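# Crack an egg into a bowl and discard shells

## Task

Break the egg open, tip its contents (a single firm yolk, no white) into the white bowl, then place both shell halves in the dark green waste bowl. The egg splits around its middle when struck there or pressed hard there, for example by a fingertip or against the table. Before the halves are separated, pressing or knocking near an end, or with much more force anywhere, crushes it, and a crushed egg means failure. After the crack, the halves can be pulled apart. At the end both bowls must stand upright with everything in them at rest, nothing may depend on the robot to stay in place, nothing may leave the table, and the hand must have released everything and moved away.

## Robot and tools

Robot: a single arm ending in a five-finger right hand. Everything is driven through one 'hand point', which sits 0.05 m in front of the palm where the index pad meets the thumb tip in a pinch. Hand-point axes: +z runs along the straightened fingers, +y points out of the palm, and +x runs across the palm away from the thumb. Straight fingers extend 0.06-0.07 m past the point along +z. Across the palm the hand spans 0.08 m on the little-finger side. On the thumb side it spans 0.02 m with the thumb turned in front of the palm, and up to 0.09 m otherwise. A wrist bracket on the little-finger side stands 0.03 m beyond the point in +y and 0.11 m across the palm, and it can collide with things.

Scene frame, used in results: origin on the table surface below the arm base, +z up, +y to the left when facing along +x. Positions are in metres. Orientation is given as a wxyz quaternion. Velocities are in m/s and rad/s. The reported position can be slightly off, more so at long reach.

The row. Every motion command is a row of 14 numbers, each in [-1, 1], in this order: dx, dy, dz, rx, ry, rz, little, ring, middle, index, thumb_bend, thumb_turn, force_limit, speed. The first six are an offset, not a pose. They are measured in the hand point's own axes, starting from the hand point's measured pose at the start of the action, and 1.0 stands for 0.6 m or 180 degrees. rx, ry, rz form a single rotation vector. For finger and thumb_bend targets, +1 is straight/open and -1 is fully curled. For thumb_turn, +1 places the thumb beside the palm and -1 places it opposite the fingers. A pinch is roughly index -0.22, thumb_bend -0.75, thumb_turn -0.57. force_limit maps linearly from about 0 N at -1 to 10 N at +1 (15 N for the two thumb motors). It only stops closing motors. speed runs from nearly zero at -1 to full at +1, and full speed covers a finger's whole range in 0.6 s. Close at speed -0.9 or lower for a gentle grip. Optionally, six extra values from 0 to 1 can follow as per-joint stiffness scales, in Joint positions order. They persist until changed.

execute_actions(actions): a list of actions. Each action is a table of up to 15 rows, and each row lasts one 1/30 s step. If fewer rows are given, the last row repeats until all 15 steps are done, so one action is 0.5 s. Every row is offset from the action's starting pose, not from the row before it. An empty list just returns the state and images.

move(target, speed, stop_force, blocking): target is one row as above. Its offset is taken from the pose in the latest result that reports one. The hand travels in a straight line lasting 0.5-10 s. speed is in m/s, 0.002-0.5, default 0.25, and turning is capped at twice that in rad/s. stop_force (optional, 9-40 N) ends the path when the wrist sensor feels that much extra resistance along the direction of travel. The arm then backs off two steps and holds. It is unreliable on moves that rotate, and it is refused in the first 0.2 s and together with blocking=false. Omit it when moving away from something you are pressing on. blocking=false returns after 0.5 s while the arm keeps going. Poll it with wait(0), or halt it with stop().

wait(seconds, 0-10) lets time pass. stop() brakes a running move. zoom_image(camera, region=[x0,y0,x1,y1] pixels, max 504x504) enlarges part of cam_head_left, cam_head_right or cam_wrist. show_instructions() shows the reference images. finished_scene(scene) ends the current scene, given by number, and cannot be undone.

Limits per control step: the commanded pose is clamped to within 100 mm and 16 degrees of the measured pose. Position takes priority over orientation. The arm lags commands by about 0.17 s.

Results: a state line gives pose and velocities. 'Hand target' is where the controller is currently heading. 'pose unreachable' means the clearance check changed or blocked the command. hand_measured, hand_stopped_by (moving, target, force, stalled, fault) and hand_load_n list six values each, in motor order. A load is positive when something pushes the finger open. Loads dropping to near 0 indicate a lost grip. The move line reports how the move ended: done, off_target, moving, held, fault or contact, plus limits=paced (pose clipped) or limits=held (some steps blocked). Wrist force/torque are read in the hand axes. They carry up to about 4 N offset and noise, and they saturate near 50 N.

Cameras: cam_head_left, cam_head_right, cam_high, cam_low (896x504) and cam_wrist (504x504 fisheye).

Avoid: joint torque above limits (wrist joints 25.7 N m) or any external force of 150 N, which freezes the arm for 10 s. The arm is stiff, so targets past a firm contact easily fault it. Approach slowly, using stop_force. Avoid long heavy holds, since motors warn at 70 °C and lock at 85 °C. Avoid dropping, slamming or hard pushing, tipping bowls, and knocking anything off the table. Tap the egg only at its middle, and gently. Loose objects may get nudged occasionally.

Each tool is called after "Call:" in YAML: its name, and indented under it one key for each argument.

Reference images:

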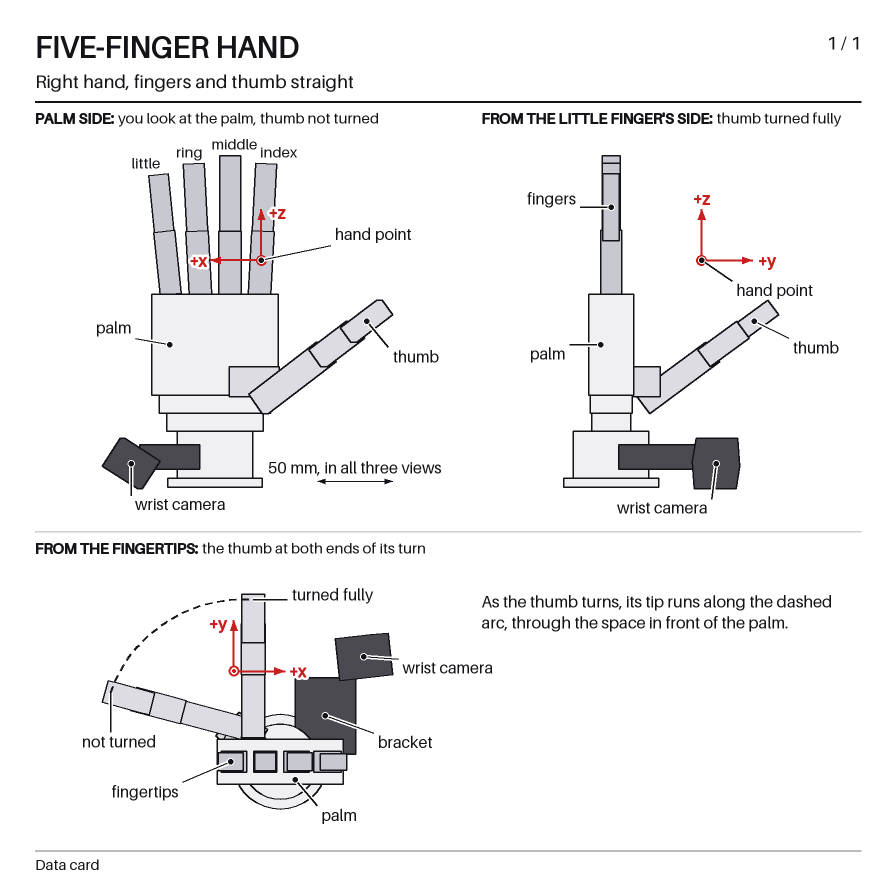

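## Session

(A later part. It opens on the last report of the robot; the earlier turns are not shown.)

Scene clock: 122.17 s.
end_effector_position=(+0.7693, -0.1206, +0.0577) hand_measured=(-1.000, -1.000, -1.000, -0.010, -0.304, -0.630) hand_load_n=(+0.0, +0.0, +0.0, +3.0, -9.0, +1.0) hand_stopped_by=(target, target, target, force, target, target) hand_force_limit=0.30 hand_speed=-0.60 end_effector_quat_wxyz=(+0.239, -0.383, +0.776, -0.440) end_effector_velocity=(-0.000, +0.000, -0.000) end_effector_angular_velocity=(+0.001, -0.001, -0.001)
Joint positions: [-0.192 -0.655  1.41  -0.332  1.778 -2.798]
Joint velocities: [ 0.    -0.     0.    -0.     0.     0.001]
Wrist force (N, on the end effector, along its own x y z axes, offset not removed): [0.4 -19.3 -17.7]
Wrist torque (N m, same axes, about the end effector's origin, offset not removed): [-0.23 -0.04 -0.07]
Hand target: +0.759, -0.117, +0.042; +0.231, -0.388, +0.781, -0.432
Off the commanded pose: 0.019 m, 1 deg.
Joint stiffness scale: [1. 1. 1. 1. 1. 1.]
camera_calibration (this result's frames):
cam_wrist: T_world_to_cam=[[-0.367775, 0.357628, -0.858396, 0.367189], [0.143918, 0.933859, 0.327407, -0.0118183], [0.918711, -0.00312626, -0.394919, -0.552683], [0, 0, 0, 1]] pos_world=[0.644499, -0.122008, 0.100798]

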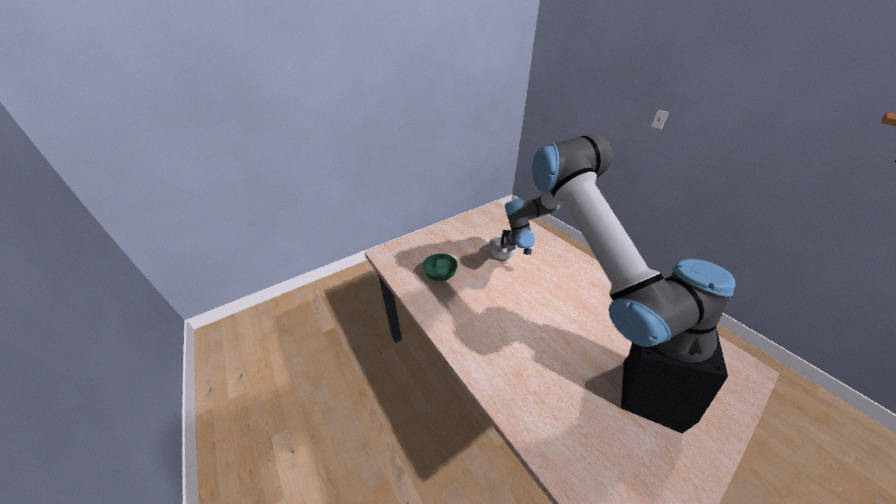

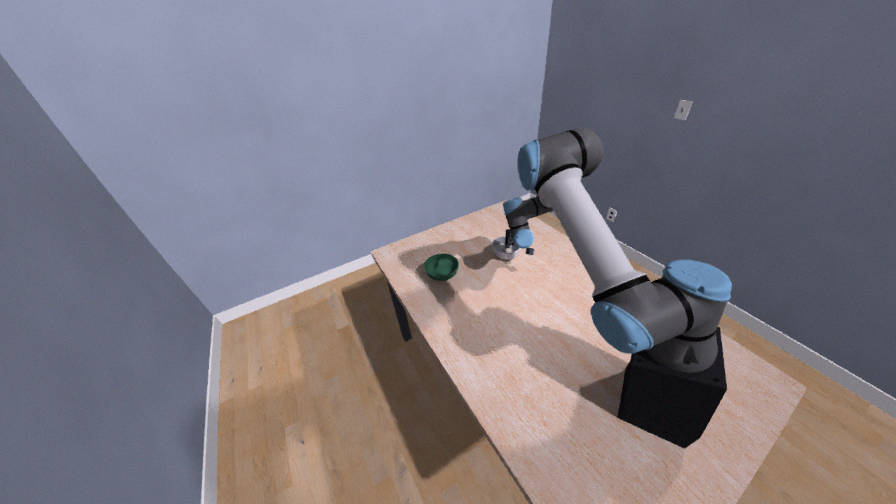

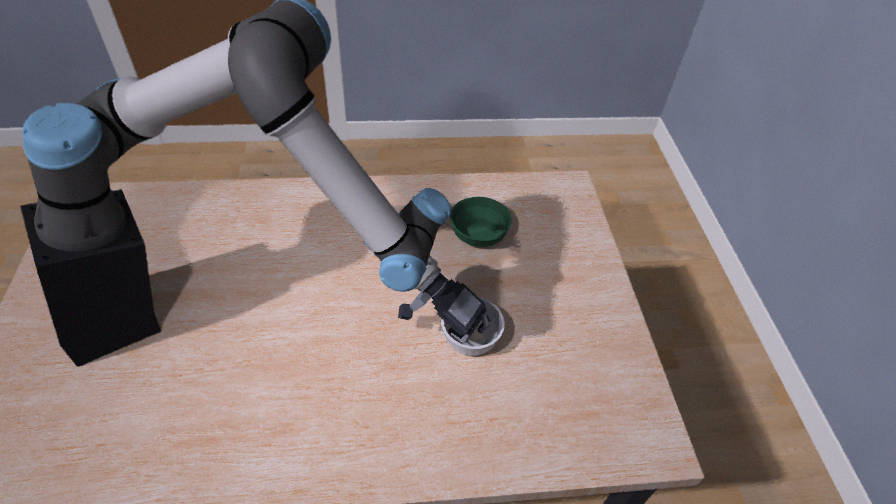

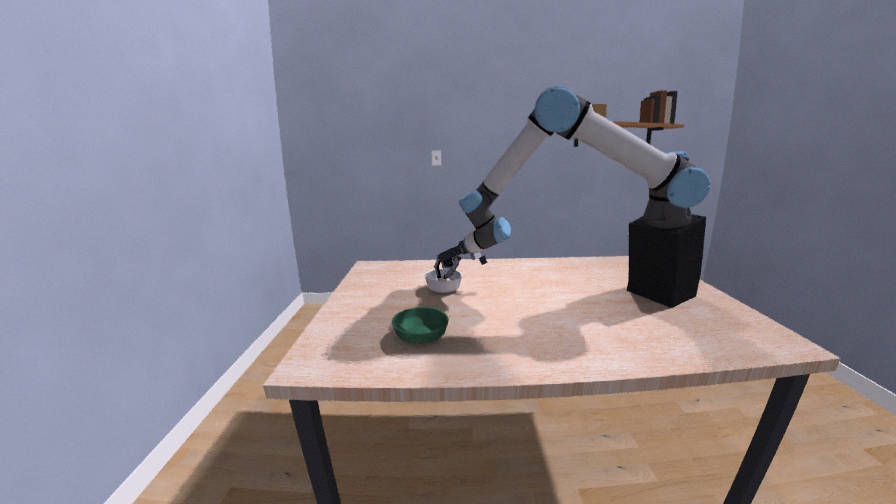

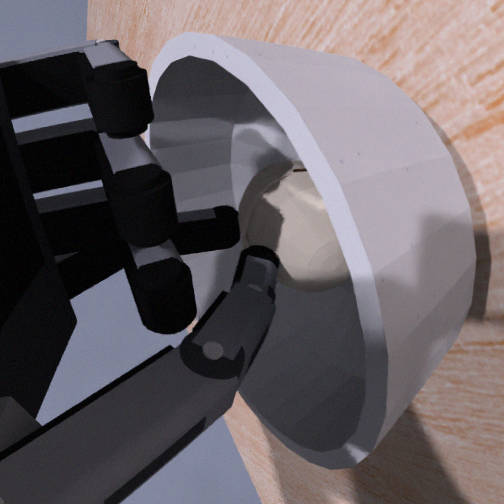

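Call:
move:
  target: [0,0.032,0,0,0,0,-1,-1,-1,0.15,-0.05,-0.63,0.3,-0.85]
  speed: 0.02

Scene clock: 124.30 s.
end_effector_position=(+0.7773, -0.1175, +0.0614) hand_measured=(-1.000, -1.000, -1.000, +0.150, -0.070, -0.630) hand_load_n=(+0.0, +0.0, +0.0, +0.0, -12.5, +4.5) hand_stopped_by=(target, target, target, target, stalled, target) hand_force_limit=0.30 hand_speed=-0.85 end_effector_quat_wxyz=(+0.252, -0.377, +0.769, -0.450) end_effector_velocity=(+0.000, +0.000, +0.000) end_effector_angular_velocity=(+0.000, +0.000, +0.001)
Joint positions: [-0.184 -0.656  1.415 -0.373  1.787 -2.792]
Joint velocities: [ 0.    -0.    -0.     0.001 -0.001 -0.   ]
Wrist force (N, on the end effector, along its own x y z axes, offset not removed): [-2.7 -26.2 -18.6]
Wrist torque (N m, same axes, about the end effector's origin, offset not removed): [-0.91 -0.19 -0.27]
Hand target: +0.762, -0.114, +0.042; +0.239, -0.383, +0.776, -0.440
Off the commanded pose: 0.026 m, 2 deg.
Joint stiffness scale: [1. 1. 1. 1. 1. 1.]
move: off_target
camera_calibration (this result's frames):
cam_wrist: T_world_to_cam=[[-0.337668, 0.348825, -0.874243, 0.348689], [0.129622, 0.937179, 0.323872, -0.00540629], [0.932298, -0.00395991, -0.36167, -0.571268], [0, 0, 0, 1]] pos_world=[0.651033, -0.118827, 0.0999794]

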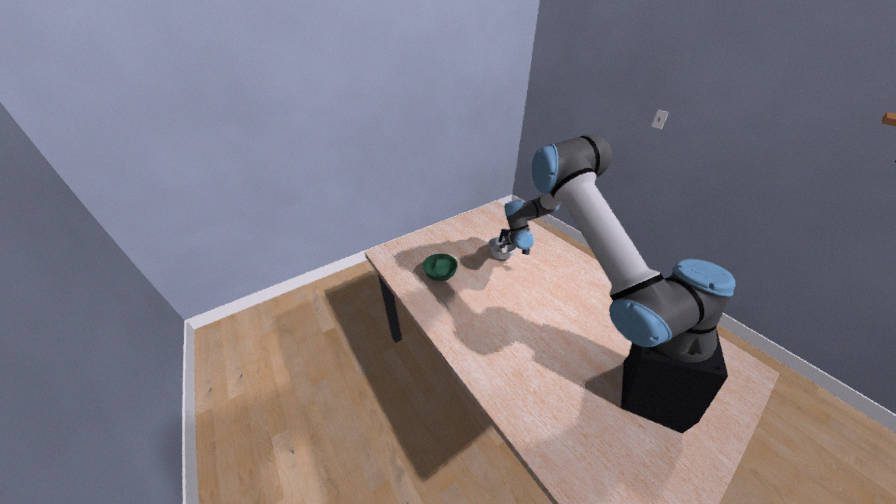

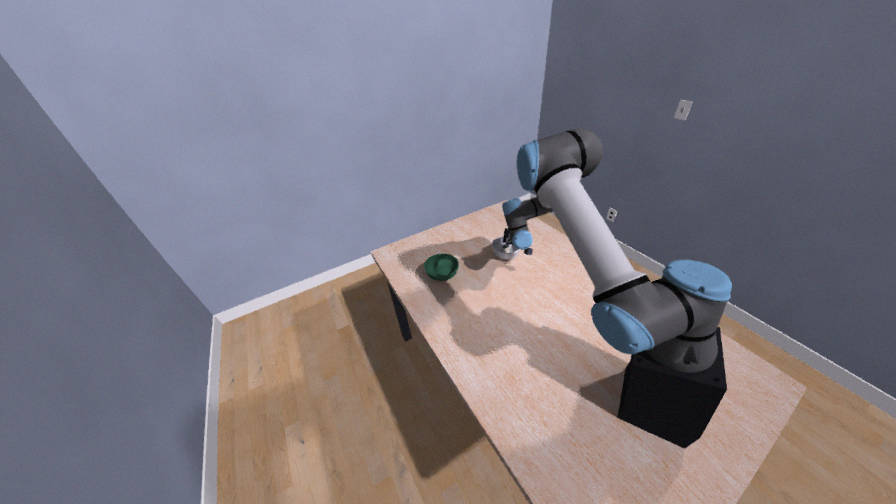

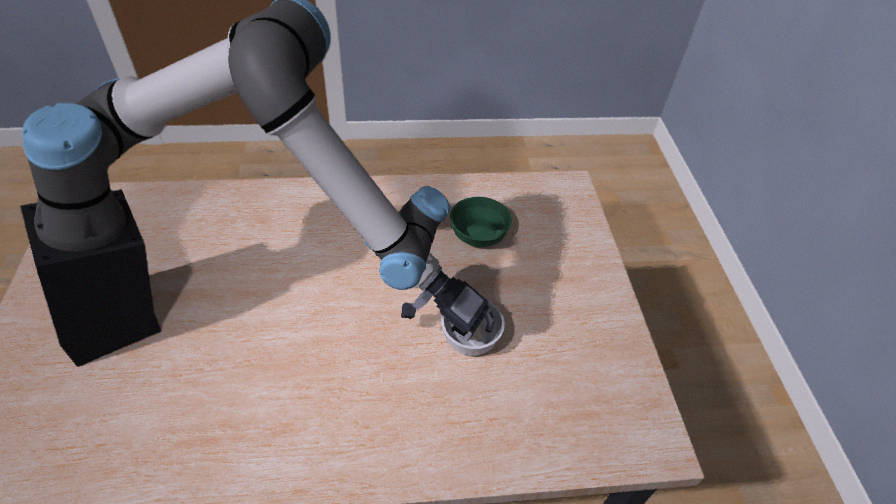

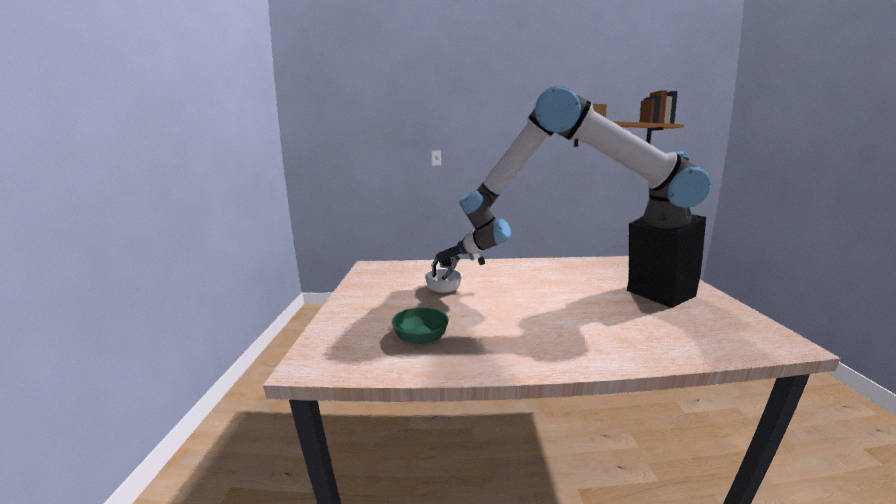

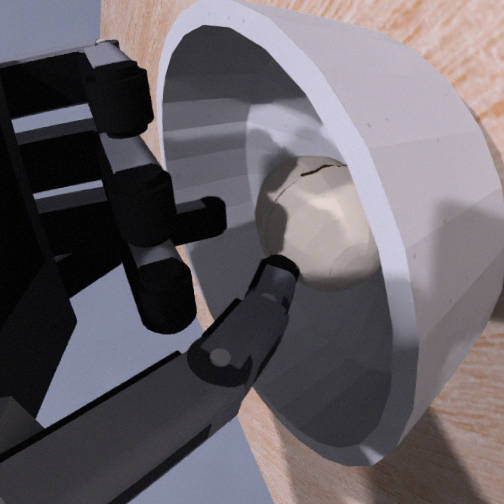

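Call:
move:
  target: [0,-0.1,-0.065,0,0,0,-1,-1,-1,0.45,0.5,-0.8,0.3,0]
  speed: 0.1

Call:
zoom_image:
  camera: "cam_high"
  region: [420,270,530,370]

Scene clock: 126.73 s.
end_effector_position=(+0.7719, -0.1157, +0.1321) hand_measured=(-1.000, -1.000, -1.000, +0.450, +0.500, -0.800) hand_load_n=(+0.0, +0.0, +0.0, +0.0, +0.0, +0.0) hand_stopped_by=(target, target, target, target, target, target) hand_force_limit=0.30 hand_speed=0.00 end_effector_quat_wxyz=(+0.253, -0.377, +0.769, -0.450) end_effector_velocity=(-0.004, +0.000, -0.001) end_effector_angular_velocity=(+0.003, +0.011, -0.002)
Joint positions: [-0.203 -0.797  1.478 -0.299  1.769 -2.799]
Joint velocities: [-0.001 -0.003  0.006  0.008 -0.    -0.001]
Wrist force (N, on the end effector, along its own x y z axes, offset not removed): [-2.7 -0.9 -0.9]
Wrist torque (N m, same axes, about the end effector's origin, offset not removed): [-0.03 0.31 -0.17]
Hand target: +0.770, -0.117, +0.133; +0.252, -0.377, +0.769, -0.450
Off the commanded pose: 0.002 m, 0 deg.
Joint stiffness scale: [1. 1. 1. 1. 1. 1.]
move: done
camera_calibration (this result's frames):
cam_wrist: T_world_to_cam=[[-0.335989, 0.348037, -0.875204, 0.406785], [0.12788, 0.937475, 0.323707, -0.0279128], [0.933144, -0.00315956, -0.359488, -0.541443], [0, 0, 0, 1]] pos_world=[0.645489, -0.117119, 0.170413]

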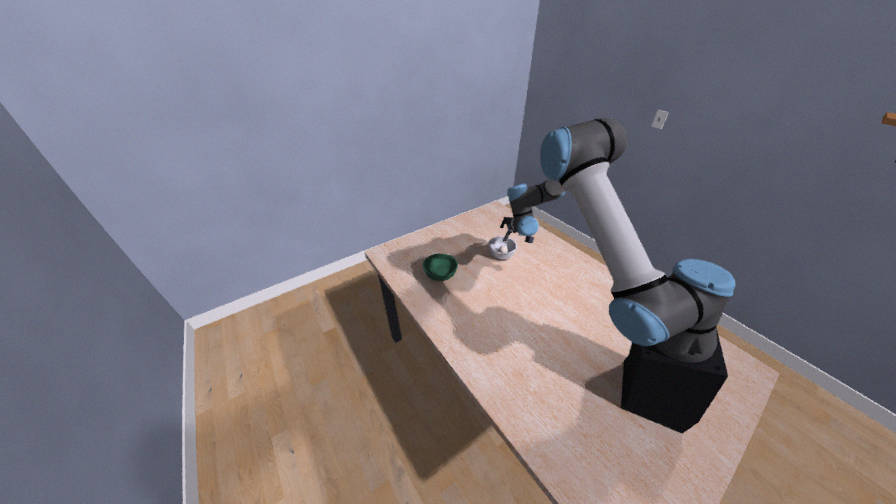

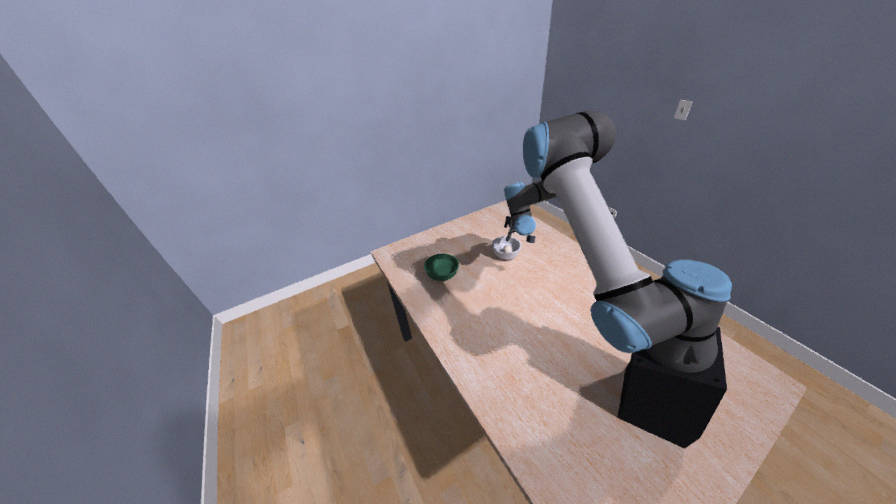

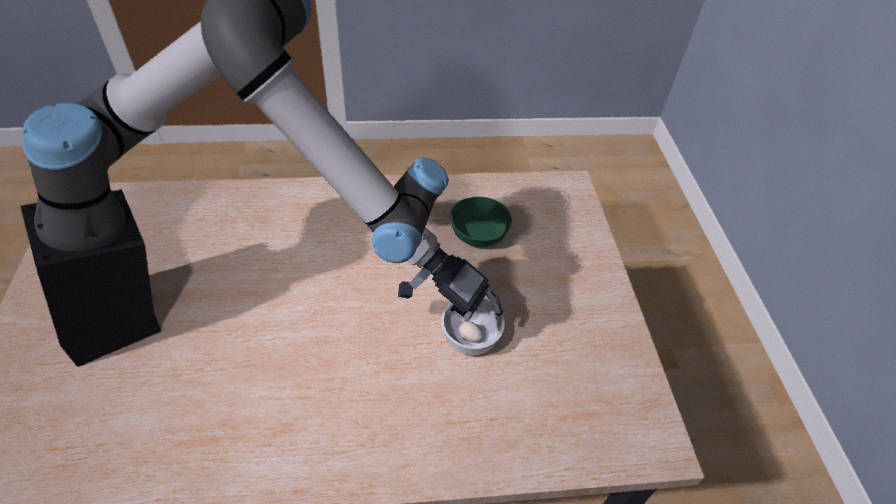

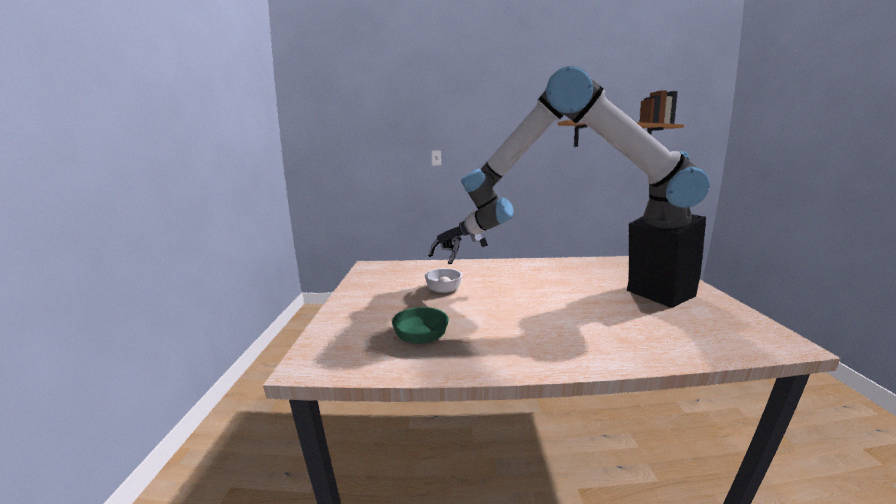

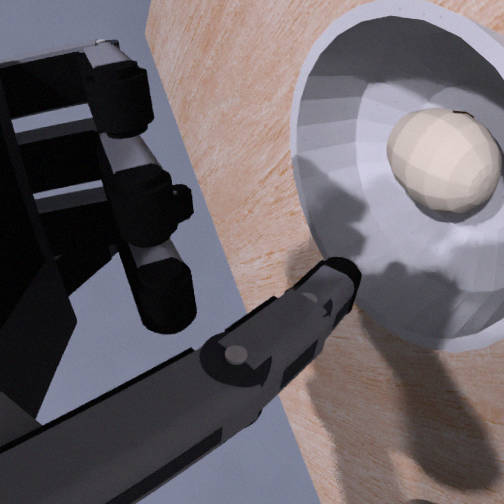

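Region (420, 270, 530, 370) of cam_high's 896x504 image, scaled by 4.582, with more detail than that image has; it fills the top 458 rows of this view, and the rest is white.

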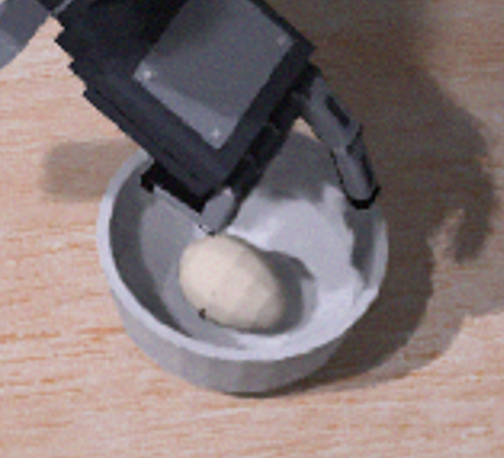

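Call:
move:
  target: [0.038,0.094,0.027,0,0,0,-1,-1,-1,-0.02,0,0.8,0.3,0.5]
  speed: 0.08

Call:
zoom_image:
  camera: "cam_high"
  region: [420,270,530,370]

Scene clock: 128.40 s.
end_effector_position=(+0.7525, -0.1235, +0.0759) hand_measured=(-1.000, -1.000, -1.000, -0.020, +0.000, +0.800) hand_load_n=(+0.0, +0.0, +0.0, +0.0, +0.0, +0.0) hand_stopped_by=(target, target, target, target, target, target) hand_force_limit=0.30 hand_speed=0.50 end_effector_quat_wxyz=(+0.254, -0.377, +0.768, -0.451) end_effector_velocity=(+0.004, -0.001, +0.002) end_effector_angular_velocity=(-0.005, -0.013, +0.003)
Joint positions: [-0.211 -0.717  1.521 -0.425  1.761 -2.802]
Joint velocities: [-0.     0.001 -0.001 -0.014 -0.    -0.001]
Wrist force (N, on the end effector, along its own x y z axes, offset not removed): [1.5 -2.8 0.0]
Wrist torque (N m, same axes, about the end effector's origin, offset not removed): [-0.47 -0.26 0.00]
Hand target: +0.750, -0.125, +0.074; +0.253, -0.377, +0.769, -0.450
Off the commanded pose: 0.003 m, 0 deg.
Joint stiffness scale: [1. 1. 1. 1. 1. 1.]
move: done
camera_calibration (this result's frames):
cam_wrist: T_world_to_cam=[[-0.333912, 0.347075, -0.87638, 0.352229], [0.12587, 0.937835, 0.323455, 0.00169248], [0.934163, -0.00230435, -0.35684, -0.544435], [0, 0, 0, 1]] pos_world=[0.625991, -0.125092, 0.113863]

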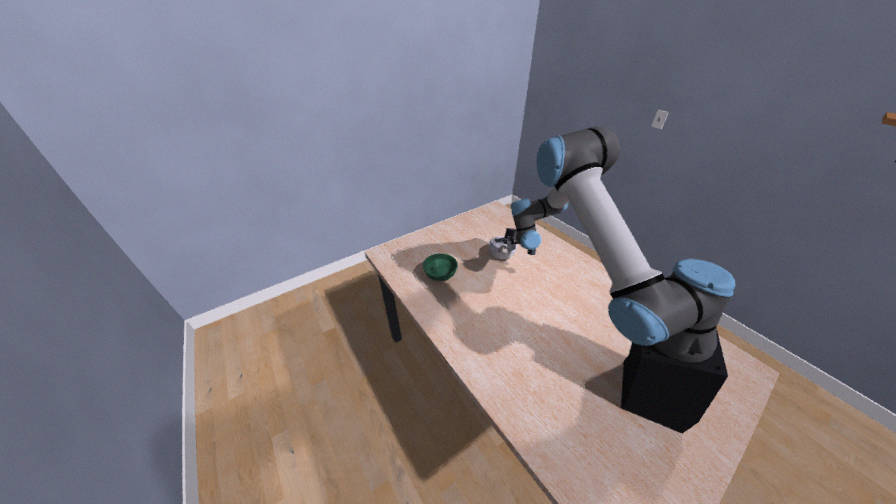

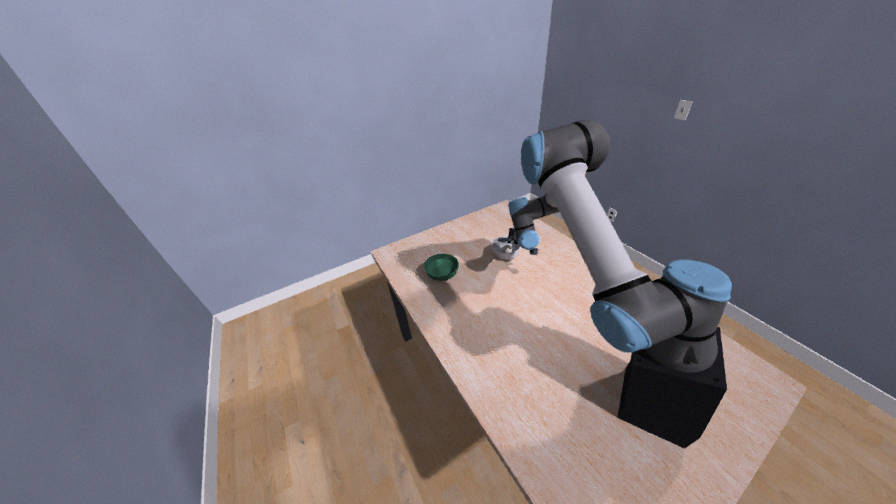

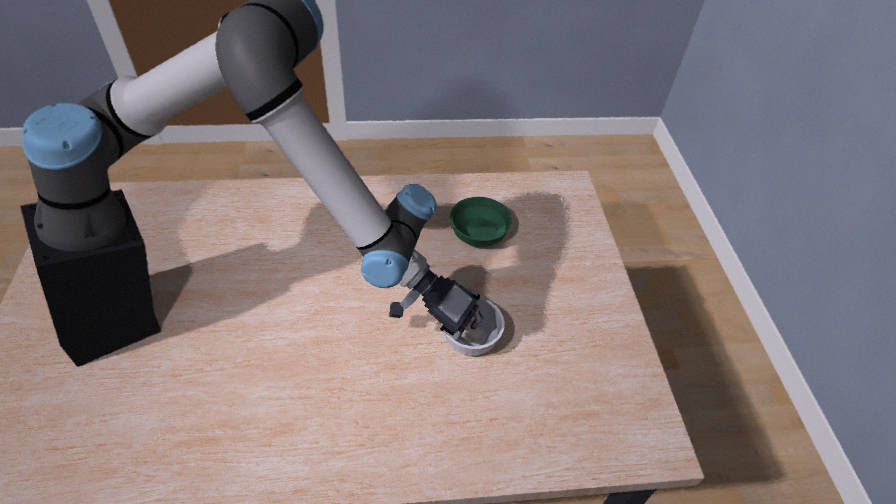

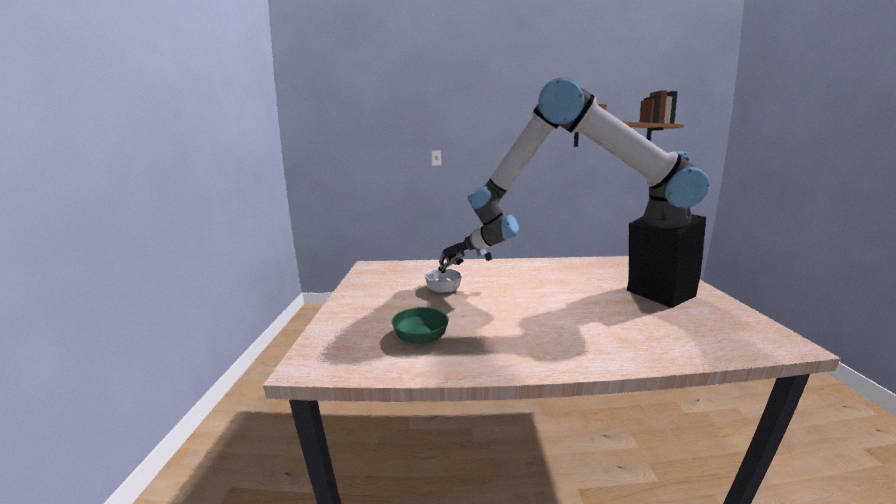

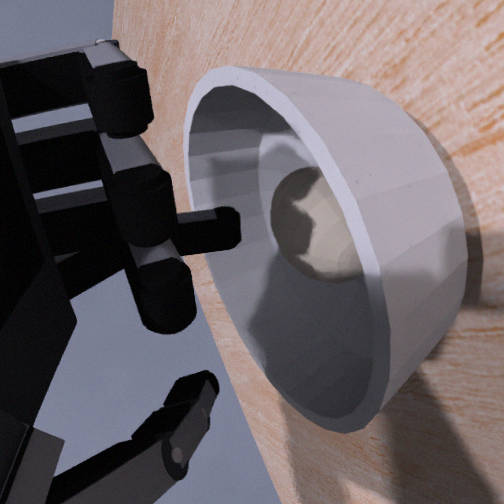

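Region (420, 270, 530, 370) of cam_high's 896x504 image, scaled by 4.582, with more detail than that image has; it fills the top 458 rows of this view, and the rest is white.

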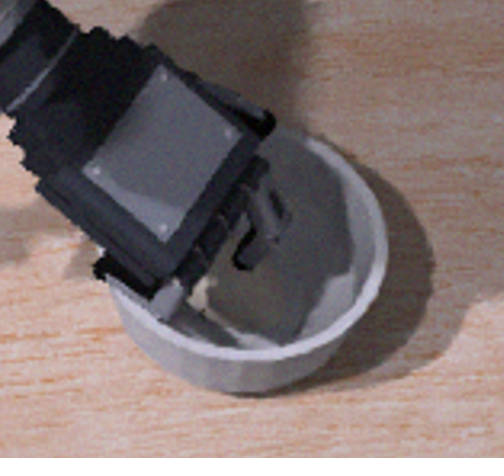

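Call:
execute_actions:
  actions:
    - [[-0.005,-0.075,-0.022,0,0,0,-1,-1,-1,-0.02,0,0.8,0.3,0.5]]

Call:
move:
  target: [0,0,0,-0.022,-0.383,-0.201,-1,-1,-1,0.45,0.5,-0.8,0.3,0.3]
  speed: 0.35

Scene clock: 129.17 s.
end_effector_position=(+0.7603, -0.1271, +0.1199) hand_measured=(-1.000, -1.000, -1.000, -0.020, +0.000, +0.800) hand_load_n=(+0.0, +0.0, +0.0, +0.0, +0.0, +0.0) hand_stopped_by=(target, target, target, target, target, target) hand_force_limit=0.30 hand_speed=0.50 end_effector_quat_wxyz=(+0.255, -0.376, +0.768, -0.452) end_effector_velocity=(-0.011, +0.002, -0.006) end_effector_angular_velocity=(+0.017, +0.044, -0.002)
Joint positions: [-0.225 -0.79   1.518 -0.353  1.748 -2.808]
Joint velocities: [-0.003 -0.    -0.001  0.049 -0.008 -0.002]
Wrist force (N, on the end effector, along its own x y z axes, offset not removed): [0.9 -0.3 -0.2]
Wrist torque (N m, same axes, about the end effector's origin, offset not removed): [-0.04 -0.33 0.05]
Hand target: +0.760, -0.128, +0.122; +0.254, -0.377, +0.768, -0.451
Off the commanded pose: 0.002 m, 0 deg.
Joint stiffness scale: [1. 1. 1. 1. 1. 1.]
camera_calibration (this result's frames):
cam_wrist: T_world_to_cam=[[-0.332035, 0.346242, -0.877422, 0.393275], [0.12457, 0.938143, 0.323063, -0.00910711], [0.935006, -0.00203236, -0.354627, -0.536909], [0, 0, 0, 1]] pos_world=[0.633728, -0.128716, 0.157608]

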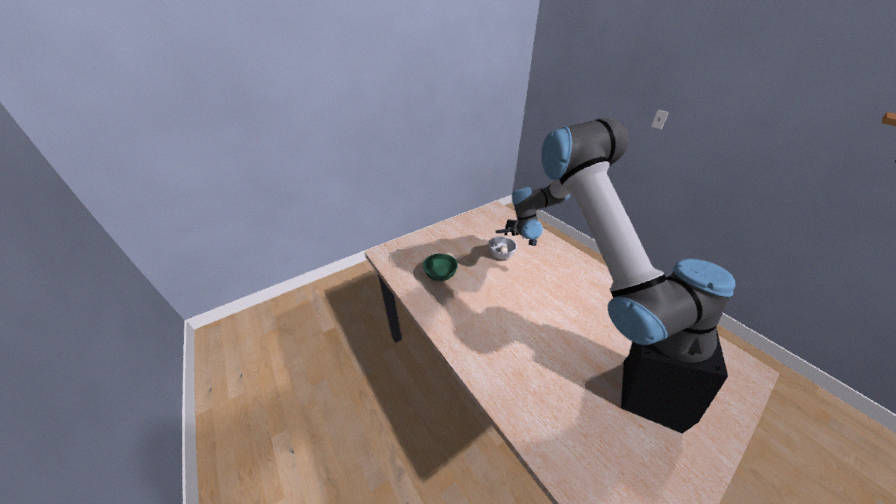

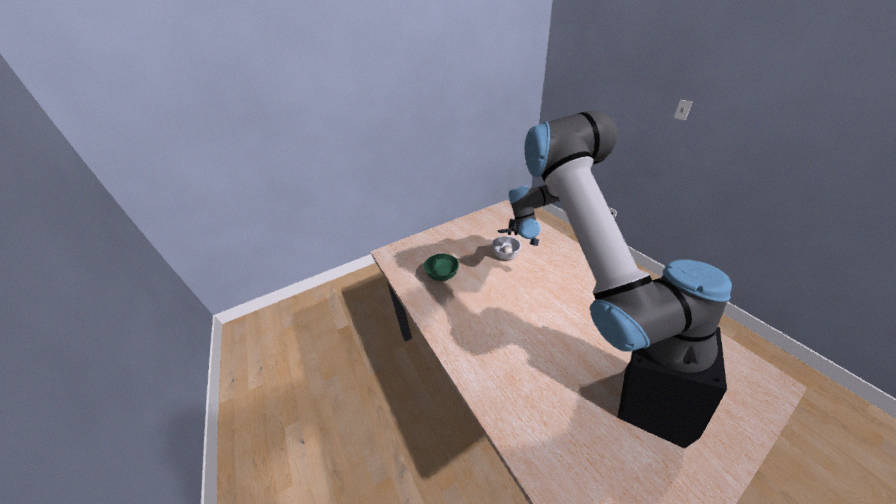

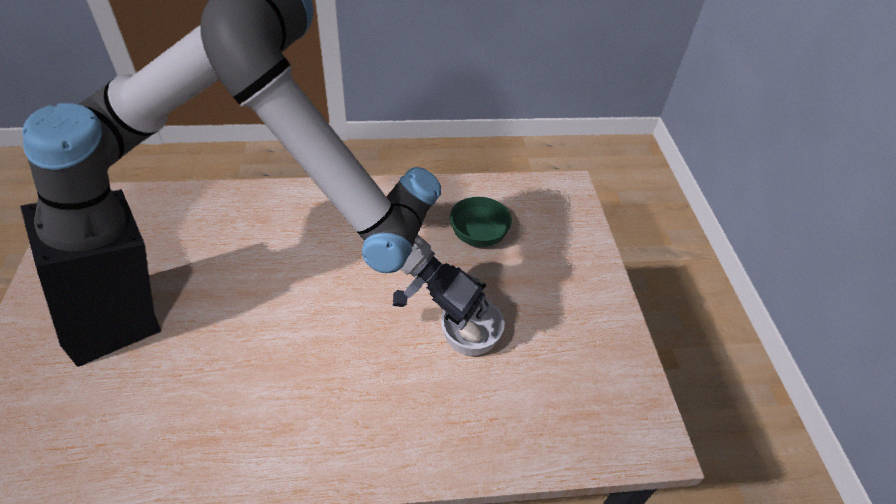

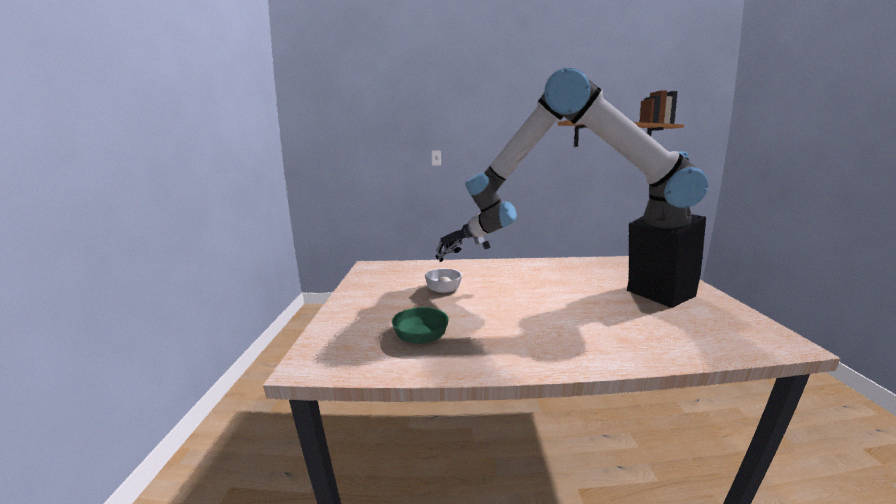

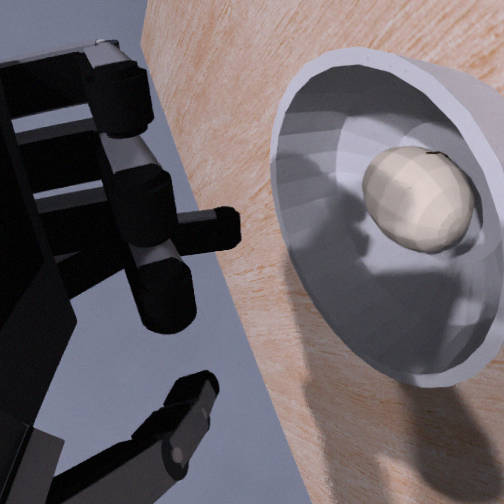

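Scene clock: 132.37 s.
end_effector_position=(+0.7599, -0.1282, +0.1201) hand_measured=(-1.000, -1.000, -1.000, +0.450, +0.500, -0.800) hand_load_n=(+0.0, +0.0, +0.0, +0.0, +0.0, +0.0) hand_stopped_by=(target, target, target, target, target, target) hand_force_limit=0.30 hand_speed=0.30 end_effector_quat_wxyz=(-0.482, +0.775, -0.360, +0.194) end_effector_velocity=(-0.001, +0.000, +0.001) end_effector_angular_velocity=(-0.001, +0.020, +0.018)
Joint positions: [-0.526 -0.354  0.747  0.519  0.341 -4.032]
Joint velocities: [ 0.001  0.033 -0.063  0.106  0.    -0.067]
Wrist force (N, on the end effector, along its own x y z axes, offset not removed): [0.9 -1.0 -2.6]
Wrist torque (N m, same axes, about the end effector's origin, offset not removed): [0.02 -0.12 -0.03]
Hand target: +0.760, -0.127, +0.120; -0.481, +0.776, -0.359, +0.192
Off the commanded pose: 0.001 m, 0 deg.
Joint stiffness scale: [1. 1. 1. 1. 1. 1.]
move: done
camera_calibration (this result's frames):
cam_wrist: T_world_to_cam=[[-0.405506, -0.252914, -0.878407, 0.372801], [-0.891264, 0.322815, 0.318495, 0.685554], [0.203012, 0.912044, -0.356316, 0.137129], [0, 0, 0, 1]] pos_world=[0.734344, -0.252089, 0.157987]

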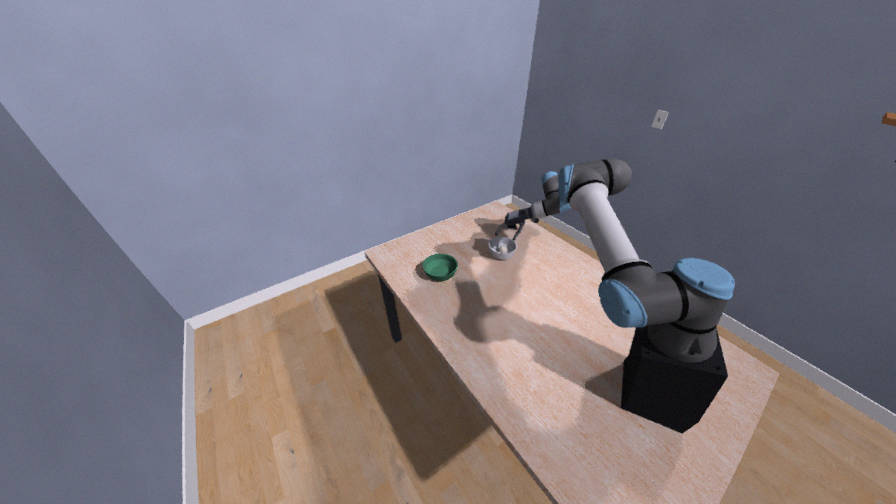

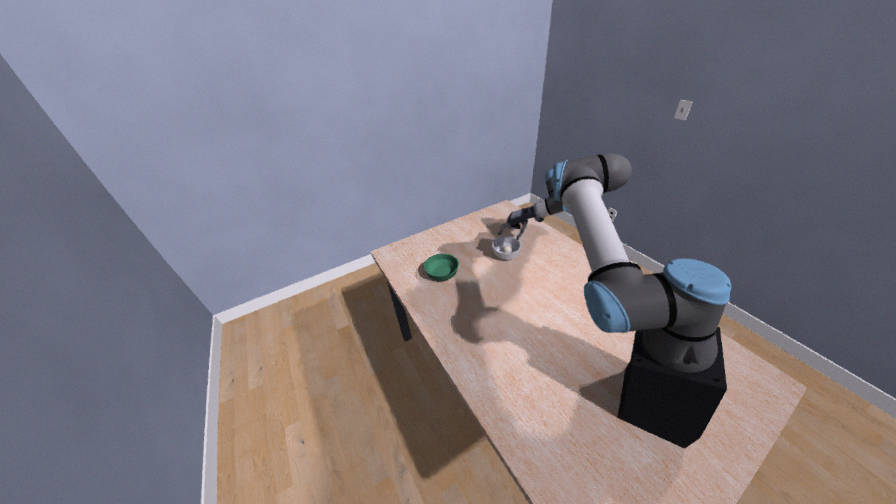

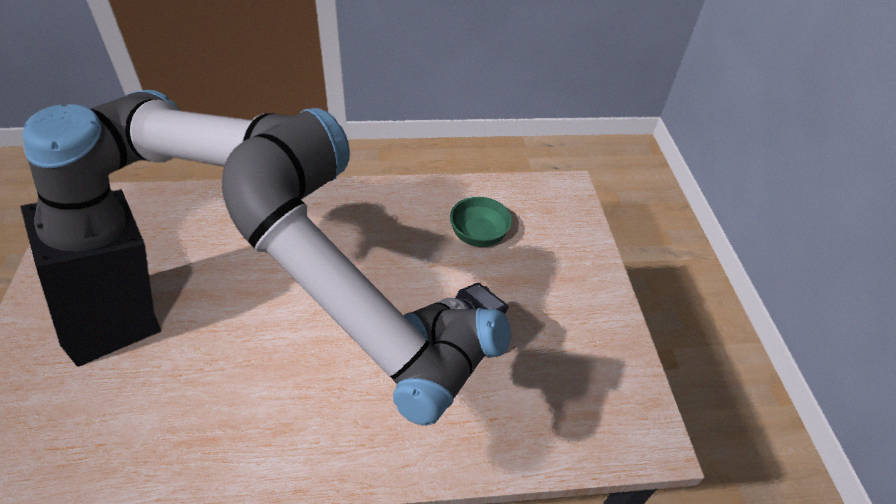

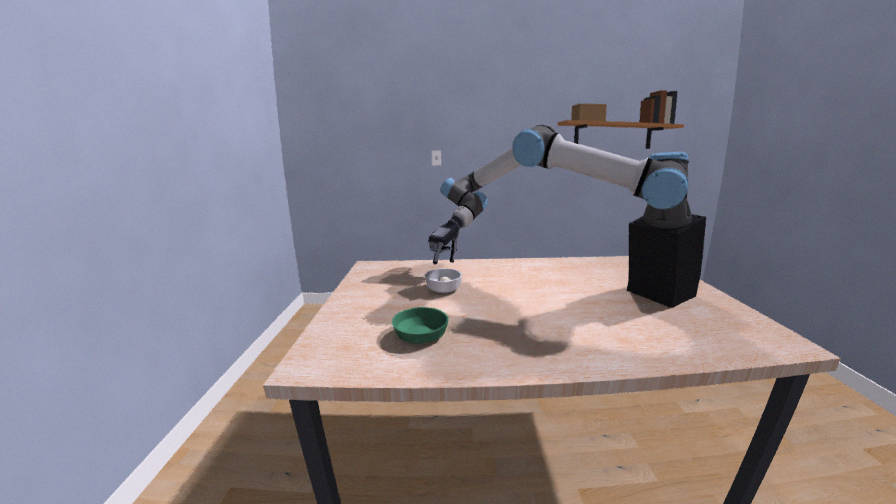

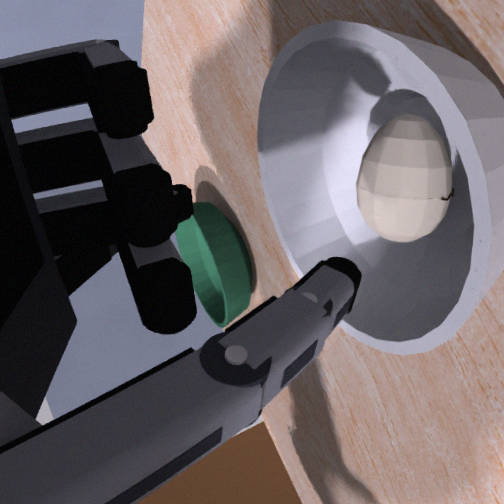

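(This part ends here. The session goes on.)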